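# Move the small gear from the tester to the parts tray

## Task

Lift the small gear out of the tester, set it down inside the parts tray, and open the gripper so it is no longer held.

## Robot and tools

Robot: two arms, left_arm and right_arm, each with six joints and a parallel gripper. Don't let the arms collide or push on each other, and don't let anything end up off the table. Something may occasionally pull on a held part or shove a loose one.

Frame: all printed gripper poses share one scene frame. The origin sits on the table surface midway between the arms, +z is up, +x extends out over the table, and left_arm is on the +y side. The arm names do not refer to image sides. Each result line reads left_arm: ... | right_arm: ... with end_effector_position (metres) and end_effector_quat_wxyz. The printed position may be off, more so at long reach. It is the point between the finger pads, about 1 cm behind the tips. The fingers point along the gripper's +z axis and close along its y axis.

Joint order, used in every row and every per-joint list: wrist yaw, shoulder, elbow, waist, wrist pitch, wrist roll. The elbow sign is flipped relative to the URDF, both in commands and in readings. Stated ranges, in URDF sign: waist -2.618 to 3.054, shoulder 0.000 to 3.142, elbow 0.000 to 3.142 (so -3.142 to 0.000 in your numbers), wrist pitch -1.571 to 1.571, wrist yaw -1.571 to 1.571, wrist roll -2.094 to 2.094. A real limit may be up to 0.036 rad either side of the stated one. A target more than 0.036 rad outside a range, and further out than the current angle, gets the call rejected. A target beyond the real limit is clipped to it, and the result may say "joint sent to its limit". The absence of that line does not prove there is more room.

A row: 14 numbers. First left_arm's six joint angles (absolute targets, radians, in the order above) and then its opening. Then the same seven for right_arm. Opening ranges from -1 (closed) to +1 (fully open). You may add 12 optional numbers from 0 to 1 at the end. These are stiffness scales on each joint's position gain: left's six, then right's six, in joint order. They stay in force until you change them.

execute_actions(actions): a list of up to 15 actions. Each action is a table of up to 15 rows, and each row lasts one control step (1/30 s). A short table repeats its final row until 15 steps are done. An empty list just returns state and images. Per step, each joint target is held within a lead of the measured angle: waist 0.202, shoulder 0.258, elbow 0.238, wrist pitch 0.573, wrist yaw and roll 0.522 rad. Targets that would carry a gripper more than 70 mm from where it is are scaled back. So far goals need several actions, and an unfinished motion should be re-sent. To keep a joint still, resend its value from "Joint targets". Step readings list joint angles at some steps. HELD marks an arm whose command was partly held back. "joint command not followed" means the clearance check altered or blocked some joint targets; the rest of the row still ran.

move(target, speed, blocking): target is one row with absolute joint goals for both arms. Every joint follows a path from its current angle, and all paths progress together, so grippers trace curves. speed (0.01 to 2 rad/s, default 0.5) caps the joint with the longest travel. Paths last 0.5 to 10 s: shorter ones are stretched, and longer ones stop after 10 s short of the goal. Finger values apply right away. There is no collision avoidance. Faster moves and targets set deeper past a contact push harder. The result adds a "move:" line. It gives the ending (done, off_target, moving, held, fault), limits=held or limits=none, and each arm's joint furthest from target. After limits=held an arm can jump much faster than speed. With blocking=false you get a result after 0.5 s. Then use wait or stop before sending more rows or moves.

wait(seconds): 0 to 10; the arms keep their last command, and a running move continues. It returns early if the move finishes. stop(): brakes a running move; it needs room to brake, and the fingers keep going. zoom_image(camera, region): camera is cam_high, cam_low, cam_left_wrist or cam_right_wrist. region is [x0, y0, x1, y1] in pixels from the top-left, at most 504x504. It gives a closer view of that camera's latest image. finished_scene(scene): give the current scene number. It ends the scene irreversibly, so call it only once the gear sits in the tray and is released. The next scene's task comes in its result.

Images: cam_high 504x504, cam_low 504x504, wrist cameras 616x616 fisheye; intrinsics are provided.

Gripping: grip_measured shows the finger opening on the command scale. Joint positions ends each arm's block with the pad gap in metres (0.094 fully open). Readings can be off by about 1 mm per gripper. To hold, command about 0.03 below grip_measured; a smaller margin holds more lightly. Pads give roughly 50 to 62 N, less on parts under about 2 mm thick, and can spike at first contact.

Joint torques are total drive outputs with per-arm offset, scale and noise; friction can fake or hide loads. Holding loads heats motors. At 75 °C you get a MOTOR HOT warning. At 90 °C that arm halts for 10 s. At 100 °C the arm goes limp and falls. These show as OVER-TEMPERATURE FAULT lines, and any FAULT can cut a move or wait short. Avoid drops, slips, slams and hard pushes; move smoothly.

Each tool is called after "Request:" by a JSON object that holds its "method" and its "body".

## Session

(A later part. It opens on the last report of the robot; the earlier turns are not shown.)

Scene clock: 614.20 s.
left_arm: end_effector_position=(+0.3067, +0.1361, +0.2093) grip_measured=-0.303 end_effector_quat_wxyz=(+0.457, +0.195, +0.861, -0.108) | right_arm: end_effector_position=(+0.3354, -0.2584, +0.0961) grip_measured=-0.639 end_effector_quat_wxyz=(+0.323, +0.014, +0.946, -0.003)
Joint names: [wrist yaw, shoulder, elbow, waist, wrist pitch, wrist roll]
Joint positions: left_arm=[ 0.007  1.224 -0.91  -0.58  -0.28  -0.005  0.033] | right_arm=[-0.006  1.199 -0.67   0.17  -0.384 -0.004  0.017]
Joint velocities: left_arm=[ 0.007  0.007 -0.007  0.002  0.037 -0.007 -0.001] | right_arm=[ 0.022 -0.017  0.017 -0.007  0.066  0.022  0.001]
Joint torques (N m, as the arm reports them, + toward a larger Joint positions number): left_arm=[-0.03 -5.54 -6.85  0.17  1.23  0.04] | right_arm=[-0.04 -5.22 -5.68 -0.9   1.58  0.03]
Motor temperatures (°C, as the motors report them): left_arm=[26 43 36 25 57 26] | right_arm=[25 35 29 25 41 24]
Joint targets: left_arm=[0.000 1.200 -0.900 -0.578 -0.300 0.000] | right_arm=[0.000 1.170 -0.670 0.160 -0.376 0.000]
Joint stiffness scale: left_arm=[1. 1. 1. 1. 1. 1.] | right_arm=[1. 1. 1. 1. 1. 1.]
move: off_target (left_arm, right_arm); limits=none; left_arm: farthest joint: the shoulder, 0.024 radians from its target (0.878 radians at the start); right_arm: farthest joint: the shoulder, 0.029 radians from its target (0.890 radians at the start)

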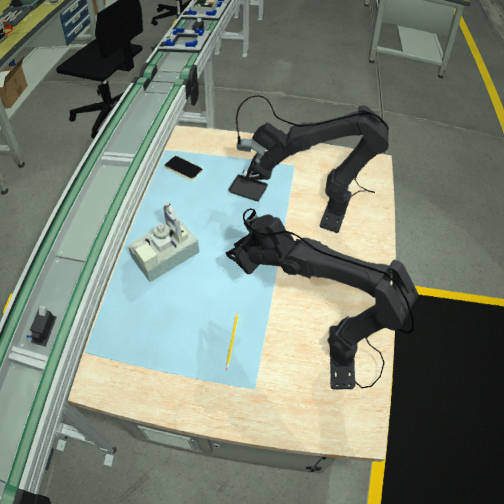

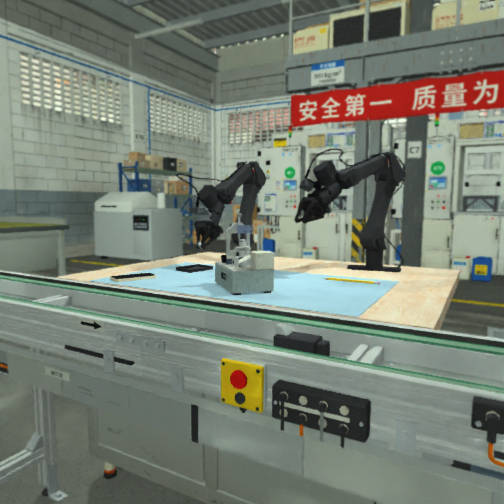

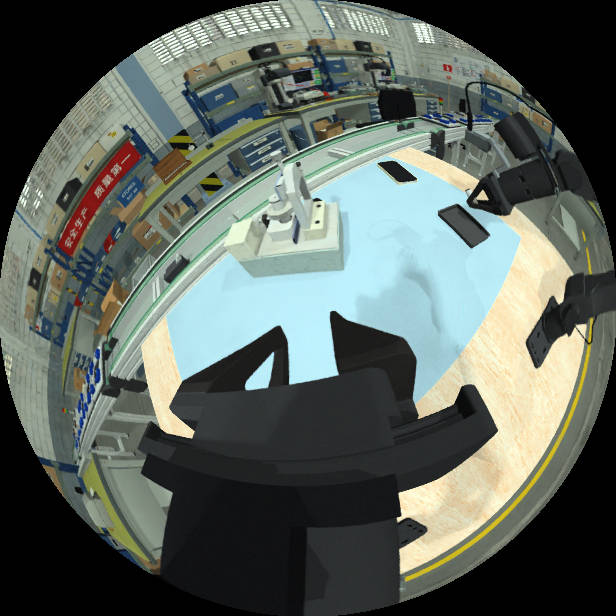

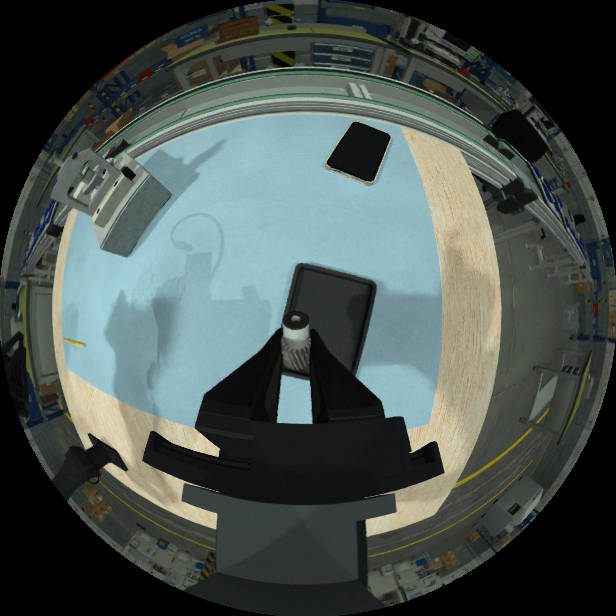

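Request:
{"method": "move", "body": {"target": [0, 1.2, -0.9, -0.578, -1.2, 0, -0.3, 0, 1.36, -0.48, 0.071, 0.01, 0, -0.68], "speed": 0.6}}

Scene clock: 629.83 s.
left_arm: end_effector_position=(+0.1371, +0.2176, +0.1006) grip_measured=-0.303 end_effector_quat_wxyz=(+0.035, +0.219, +0.975, -0.011) | right_arm: end_effector_position=(+0.3378, -0.2870, +0.0336) grip_measured=-0.639 end_effector_quat_wxyz=(+0.331, +0.056, +0.942, -0.019)
Joint names: [wrist yaw, shoulder, elbow, waist, wrist pitch, wrist roll]
Joint positions: left_arm=[ 0.006  1.224 -0.91  -0.58  -1.185 -0.005  0.033] | right_arm=[-0.006  1.354 -0.482  0.082 -0.022 -0.004  0.017]
Joint velocities: left_arm=[-0.022 -0.002  0.022 -0.002 -0.007 -0.037  0.   ] | right_arm=[ 0.022  0.007 -0.012  0.012 -0.081  0.037 -0.001]
Joint torques (N m, as the arm reports them, + toward a larger Joint positions number): left_arm=[-0.04 -4.45 -5.66  0.14  0.03  0.08] | right_arm=[ 0.03 -3.18 -5.14 -0.86  1.89  0.03]
Motor temperatures (°C, as the motors report them): left_arm=[26 39 35 25 54 26] | right_arm=[25 32 29 25 39 24]
Joint targets: left_arm=[-0.000 1.200 -0.900 -0.578 -1.200 0.000] | right_arm=[-0.000 1.360 -0.480 0.071 0.010 0.000]
Joint stiffness scale: left_arm=[1. 1. 1. 1. 1. 1.] | right_arm=[1. 1. 1. 1. 1. 1.]
move: off_target (left_arm, right_arm); limits=none; left_arm: farthest joint: the shoulder, 0.024 radians from its target (0.024 radians at the start); right_arm: farthest joint: the wrist pitch, 0.032 radians from its target (0.394 radians at the start)

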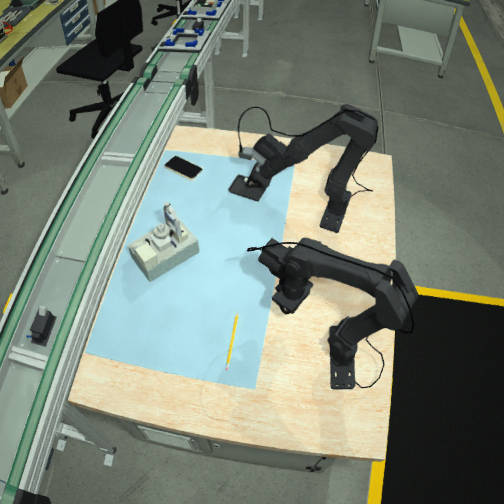

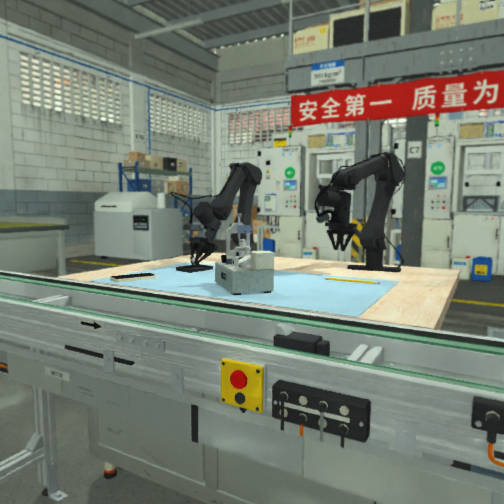

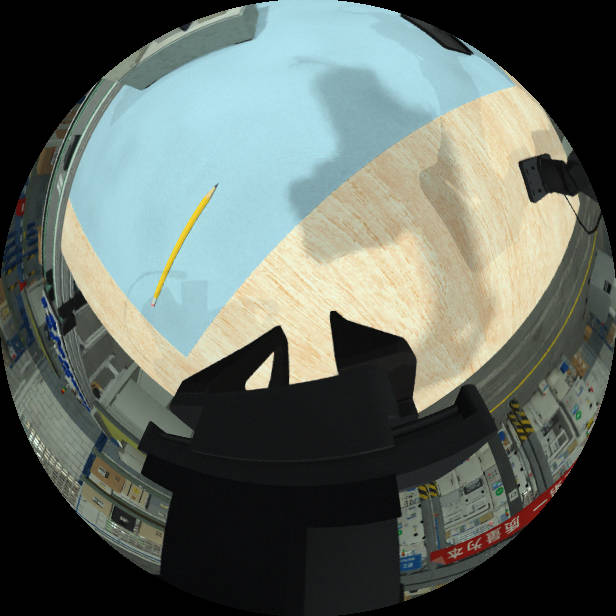

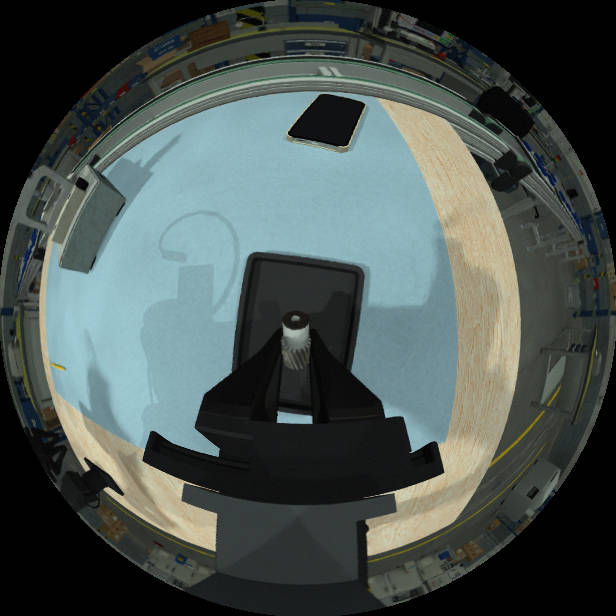

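Request:
{"method": "execute_actions", "body": {"actions": [[[0, 1.2, -0.9, -0.578, -1.2, 0, -0.3, 0, 1.368, -0.48, 0.071, 0.01, 0, -0.68],[0, 1.2, -0.9, -0.578, -1.2, 0, -0.3, 0, 1.372, -0.48, 0.071, 0.01, 0, -0.68],[0, 1.2, -0.9, -0.578, -1.2, 0, -0.3, 0, 1.376, -0.48, 0.071, 0.01, 0, -0.68],[0, 1.2, -0.9, -0.578, -1.2, 0, -0.3, 0, 1.38, -0.48, 0.071, 0.01, 0, -0.68],[0, 1.2, -0.9, -0.578, -1.2, 0, -0.3, 0, 1.384, -0.48, 0.071, 0.01, 0, -0.68],[0, 1.2, -0.9, -0.578, -1.2, 0, -0.3, 0, 1.388, -0.48, 0.071, 0.01, 0, -0.68],[0, 1.2, -0.9, -0.578, -1.2, 0, -0.3, 0, 1.392, -0.48, 0.071, 0.01, 0, -0.68],[0, 1.2, -0.9, -0.578, -1.2, 0, -0.3, 0, 1.396, -0.48, 0.071, 0.01, 0, -0.68],[0, 1.2, -0.9, -0.578, -1.2, 0, -0.3, 0, 1.40, -0.48, 0.071, 0.01, 0, -0.68]]]}}

Request:
{"method": "zoom_image", "body": {"camera": "cam_low", "region": [160, 220, 240, 285]}}

Scene clock: 645.37 s.
left_arm: end_effector_position=(+0.1370, +0.2177, +0.1005) grip_measured=-0.303 end_effector_quat_wxyz=(+0.034, +0.219, +0.975, -0.011) | right_arm: end_effector_position=(+0.3347, -0.2866, +0.0219) grip_measured=-0.639 end_effector_quat_wxyz=(+0.314, +0.056, +0.948, -0.017)
Joint names: [wrist yaw, shoulder, elbow, waist, wrist pitch, wrist roll]
Joint positions: left_arm=[ 0.006  1.224 -0.91  -0.58  -1.185 -0.005  0.033] | right_arm=[-0.006  1.394 -0.482  0.082 -0.019 -0.004  0.017]
Joint velocities: left_arm=[ 0.007  0.007 -0.007 -0.007 -0.037 -0.007  0.   ] | right_arm=[-0.022  0.007 -0.002 -0.002  0.066 -0.022  0.001]
Joint torques (N m, as the arm reports them, + toward a larger Joint positions number): left_arm=[-0.03 -4.42 -5.59  0.13  0.11  0.01] | right_arm=[-0.02 -3.15 -4.86 -0.92  1.8   0.01]
Motor temperatures (°C, as the motors report them): left_arm=[26 37 35 25 50 26] | right_arm=[25 31 29 25 39 24]
Joint targets: left_arm=[0.000 1.200 -0.900 -0.578 -1.200 -0.000] | right_arm=[-0.000 1.400 -0.480 0.071 0.010 -0.000]
Joint stiffness scale: left_arm=[1. 1. 1. 1. 1. 1.] | right_arm=[1. 1. 1. 1. 1. 1.]
Step readings (joint positions):
0: left_arm=[0.006 1.224 -0.910 -0.580 -1.185 -0.005] | right_arm=[-0.006 1.354 -0.482 0.082 -0.022 -0.004]
1: left_arm=[0.006 1.224 -0.910 -0.580 -1.185 -0.005] | right_arm=[-0.006 1.354 -0.482 0.082 -0.022 -0.004]
2: left_arm=[0.006 1.224 -0.910 -0.580 -1.185 -0.005] | right_arm=[-0.006 1.355 -0.482 0.082 -0.022 -0.004]
4: left_arm=[0.006 1.224 -0.910 -0.580 -1.185 -0.005] | right_arm=[-0.006 1.363 -0.482 0.082 -0.019 -0.004]
8: left_arm=[0.006 1.224 -0.910 -0.580 -1.185 -0.005] | right_arm=[-0.006 1.383 -0.482 0.082 -0.019 -0.004]
15: Joint positions above

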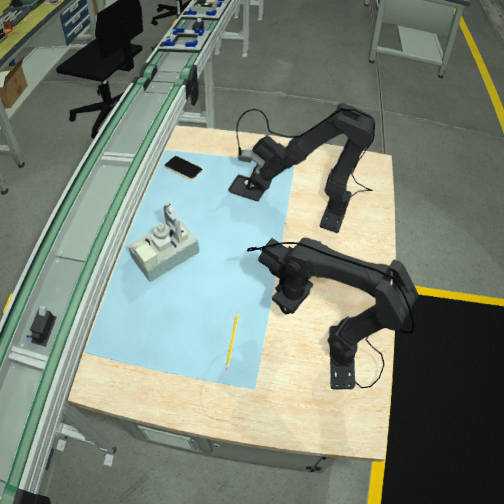

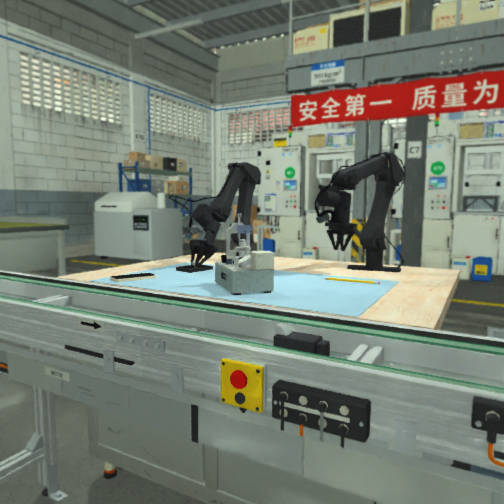

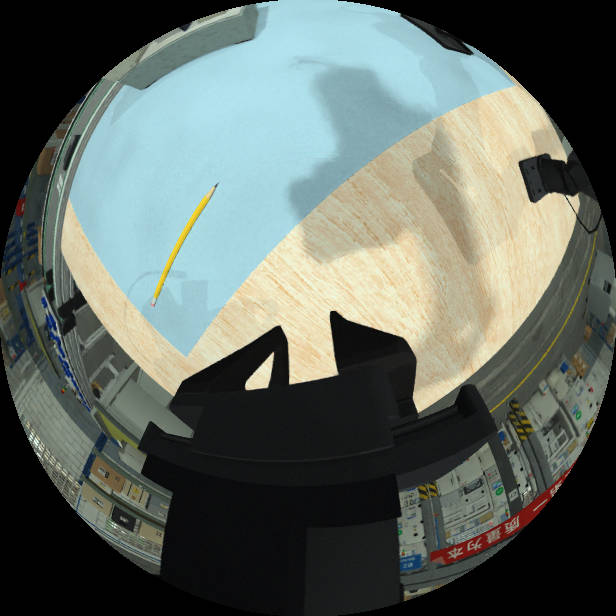

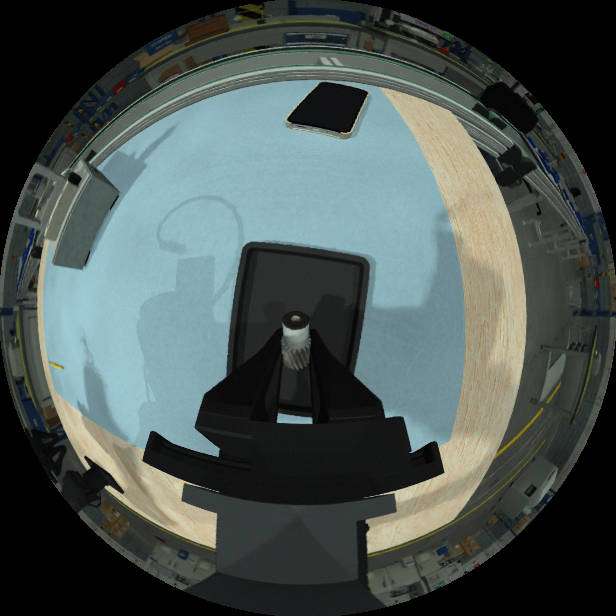

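Region (160, 220, 240, 285) of cam_low's 504x504 image, scaled by 6.300, with more detail than that image has; it fills the top 410 rows of this view, and the rest is white.

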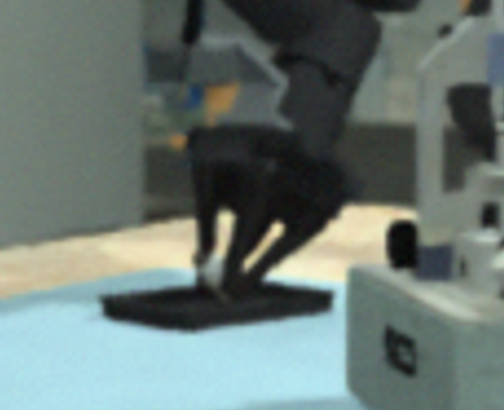

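Request:
{"method": "execute_actions", "body": {"actions": [[[0, 1.2, -0.9, -0.578, -1.2, 0, -0.3, 0, 1.404, -0.48, 0.071, 0.01, 0, -0.68],[0, 1.2, -0.9, -0.578, -1.2, 0, -0.3, 0, 1.408, -0.48, 0.071, 0.01, 0, -0.68],[0, 1.2, -0.9, -0.578, -1.2, 0, -0.3, 0, 1.412, -0.48, 0.071, 0.01, 0, -0.68],[0, 1.2, -0.9, -0.578, -1.2, 0, -0.3, 0, 1.416, -0.48, 0.071, 0.01, 0, -0.68]], [[0, 1.2, -0.9, -0.578, -1.2, 0, -0.3, 0, 1.416, -0.48, 0.071, 0.01, 0, -0.4]], [[0, 1.2, -0.9, -0.578, -1.2, 0, -0.3, 0, 1.33, -0.48, 0.071, 0.01, 0, -0.4]], [[0, 1.2, -0.9, -0.578, -1.2, 0, -0.3, 0, 1.22, -0.48, 0.071, 0.01, 0, -0.4]]]}}

Scene clock: 655.10 s.
left_arm: end_effector_position=(+0.1370, +0.2177, +0.1005) grip_measured=-0.303 end_effector_quat_wxyz=(+0.034, +0.219, +0.975, -0.011) | right_arm: end_effector_position=(+0.3468, -0.2881, +0.0697) grip_measured=-0.402 end_effector_quat_wxyz=(+0.392, +0.054, +0.918, -0.022)
Joint names: [wrist yaw, shoulder, elbow, waist, wrist pitch, wrist roll]
Joint positions: left_arm=[ 0.006  1.224 -0.91  -0.58  -1.185 -0.005  0.033] | right_arm=[-0.006  1.238 -0.473  0.082  0.    -0.004  0.028]
Joint velocities: left_arm=[ 0.066 -0.022  0.007  0.007 -0.022 -0.007  0.   ] | right_arm=[-0.051 -0.002  0.007 -0.012  0.066  0.037 -0.001]
Joint torques (N m, as the arm reports them, + toward a larger Joint positions number): left_arm=[-0.04 -4.44 -5.64  0.2   0.13  0.06] | right_arm=[ 0.01 -4.4  -5.9  -0.91  1.84  0.02]
Motor temperatures (°C, as the motors report them): left_arm=[26 37 35 25 49 26] | right_arm=[25 31 29 25 39 24]
Joint targets: left_arm=[0.000 1.200 -0.900 -0.578 -1.200 0.000] | right_arm=[-0.000 1.220 -0.480 0.071 0.010 0.000]
Joint stiffness scale: left_arm=[1. 1. 1. 1. 1. 1.] | right_arm=[1. 1. 1. 1. 1. 1.]
Step readings (joint positions; steps 1 to 15: 1st action; 16 to 30: 2nd action; 31 to 45: 3rd action; 46 to 60: 4th action):
0: left_arm=[0.006 1.224 -0.910 -0.580 -1.185 -0.005] | right_arm=[-0.006 1.394 -0.482 0.082 -0.019 -0.004]
1: left_arm=[0.006 1.224 -0.910 -0.580 -1.185 -0.005] | right_arm=[-0.006 1.394 -0.482 0.082 -0.019 -0.004]
2: left_arm=[0.006 1.224 -0.910 -0.580 -1.185 -0.005] | right_arm=[-0.006 1.394 -0.482 0.082 -0.019 -0.004]
4: left_arm=[0.006 1.224 -0.910 -0.580 -1.185 -0.005] | right_arm=[-0.006 1.399 -0.482 0.082 -0.018 -0.004]
8: left_arm=[0.006 1.224 -0.910 -0.580 -1.185 -0.005] | right_arm=[-0.006 1.405 -0.482 0.082 -0.012 -0.004]
15: left_arm=[0.006 1.224 -0.910 -0.580 -1.185 -0.005] | right_arm=[-0.006 1.405 -0.482 0.082 -0.012 -0.004]
16: left_arm=[0.006 1.224 -0.910 -0.580 -1.185 -0.005] | right_arm=[-0.006 1.405 -0.482 0.082 -0.012 -0.004]
17: left_arm=[0.006 1.224 -0.910 -0.580 -1.185 -0.005] | right_arm=[-0.006 1.405 -0.482 0.082 -0.012 -0.004]
19: left_arm=[0.006 1.224 -0.910 -0.580 -1.185 -0.005] | right_arm=[-0.006 1.405 -0.482 0.082 -0.012 -0.004]
23: left_arm=[0.006 1.224 -0.910 -0.580 -1.185 -0.005] | right_arm=[-0.006 1.405 -0.482 0.082 -0.012 -0.004]
30: left_arm=[0.006 1.224 -0.910 -0.580 -1.185 -0.005] | right_arm=[-0.006 1.405 -0.482 0.082 -0.012 -0.004]
31: left_arm=[0.006 1.224 -0.910 -0.580 -1.185 -0.005] | right_arm=[-0.006 1.400 -0.481 0.082 -0.012 -0.004]
32: left_arm=[0.006 1.224 -0.910 -0.580 -1.185 -0.005] | right_arm=[-0.006 1.389 -0.480 0.082 -0.013 -0.004]
34: left_arm=[0.006 1.224 -0.910 -0.580 -1.185 -0.005] | right_arm=[-0.006 1.367 -0.479 0.082 -0.011 -0.004]
38: left_arm=[0.006 1.224 -0.910 -0.580 -1.185 -0.005] | right_arm=[-0.006 1.356 -0.479 0.082 -0.006 -0.004]
45: left_arm=[0.006 1.224 -0.910 -0.580 -1.185 -0.005] | right_arm=[-0.006 1.356 -0.479 0.082 -0.006 -0.004]
46: left_arm=[0.006 1.224 -0.910 -0.580 -1.185 -0.005] | right_arm=[-0.006 1.343 -0.478 0.082 -0.009 -0.004]
47: left_arm=[0.006 1.224 -0.910 -0.580 -1.185 -0.005] | right_arm=[-0.006 1.315 -0.474 0.082 -0.014 -0.004]
49: left_arm=[0.006 1.224 -0.910 -0.580 -1.185 -0.005] | right_arm=[-0.006 1.263 -0.473 0.082 -0.011 -0.004]
53: left_arm=[0.006 1.224 -0.910 -0.580 -1.185 -0.005] | right_arm=[-0.006 1.238 -0.473 0.082 0.001 -0.004]
60: Joint positions above

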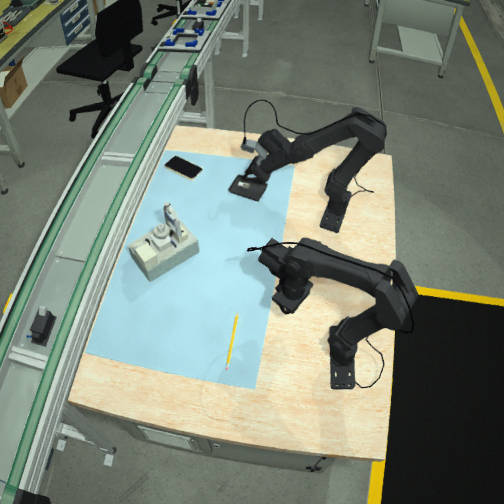

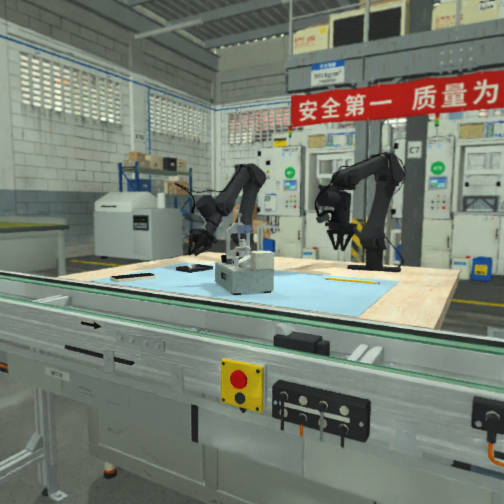

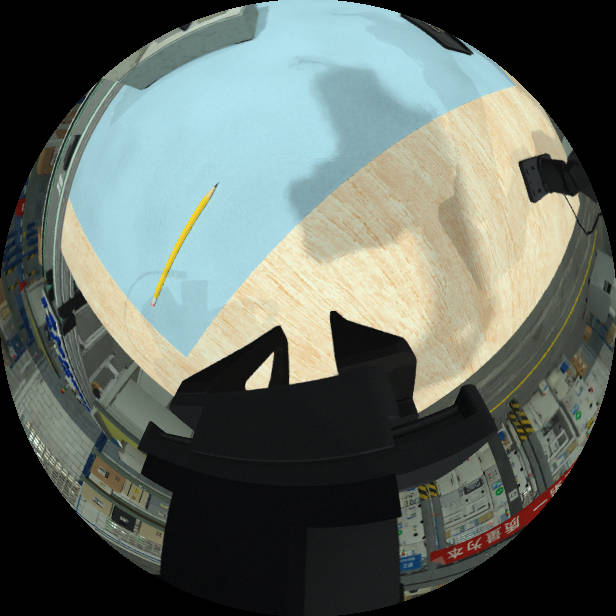

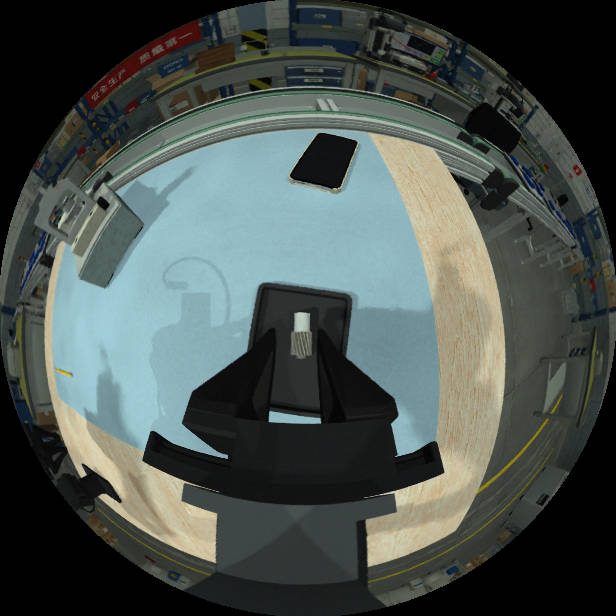

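The gear lies in the tray and is released. Ending scene 1.

Request:
{"method": "finished_scene", "body": {"scene": 1}}

The scene is finished: the task was done.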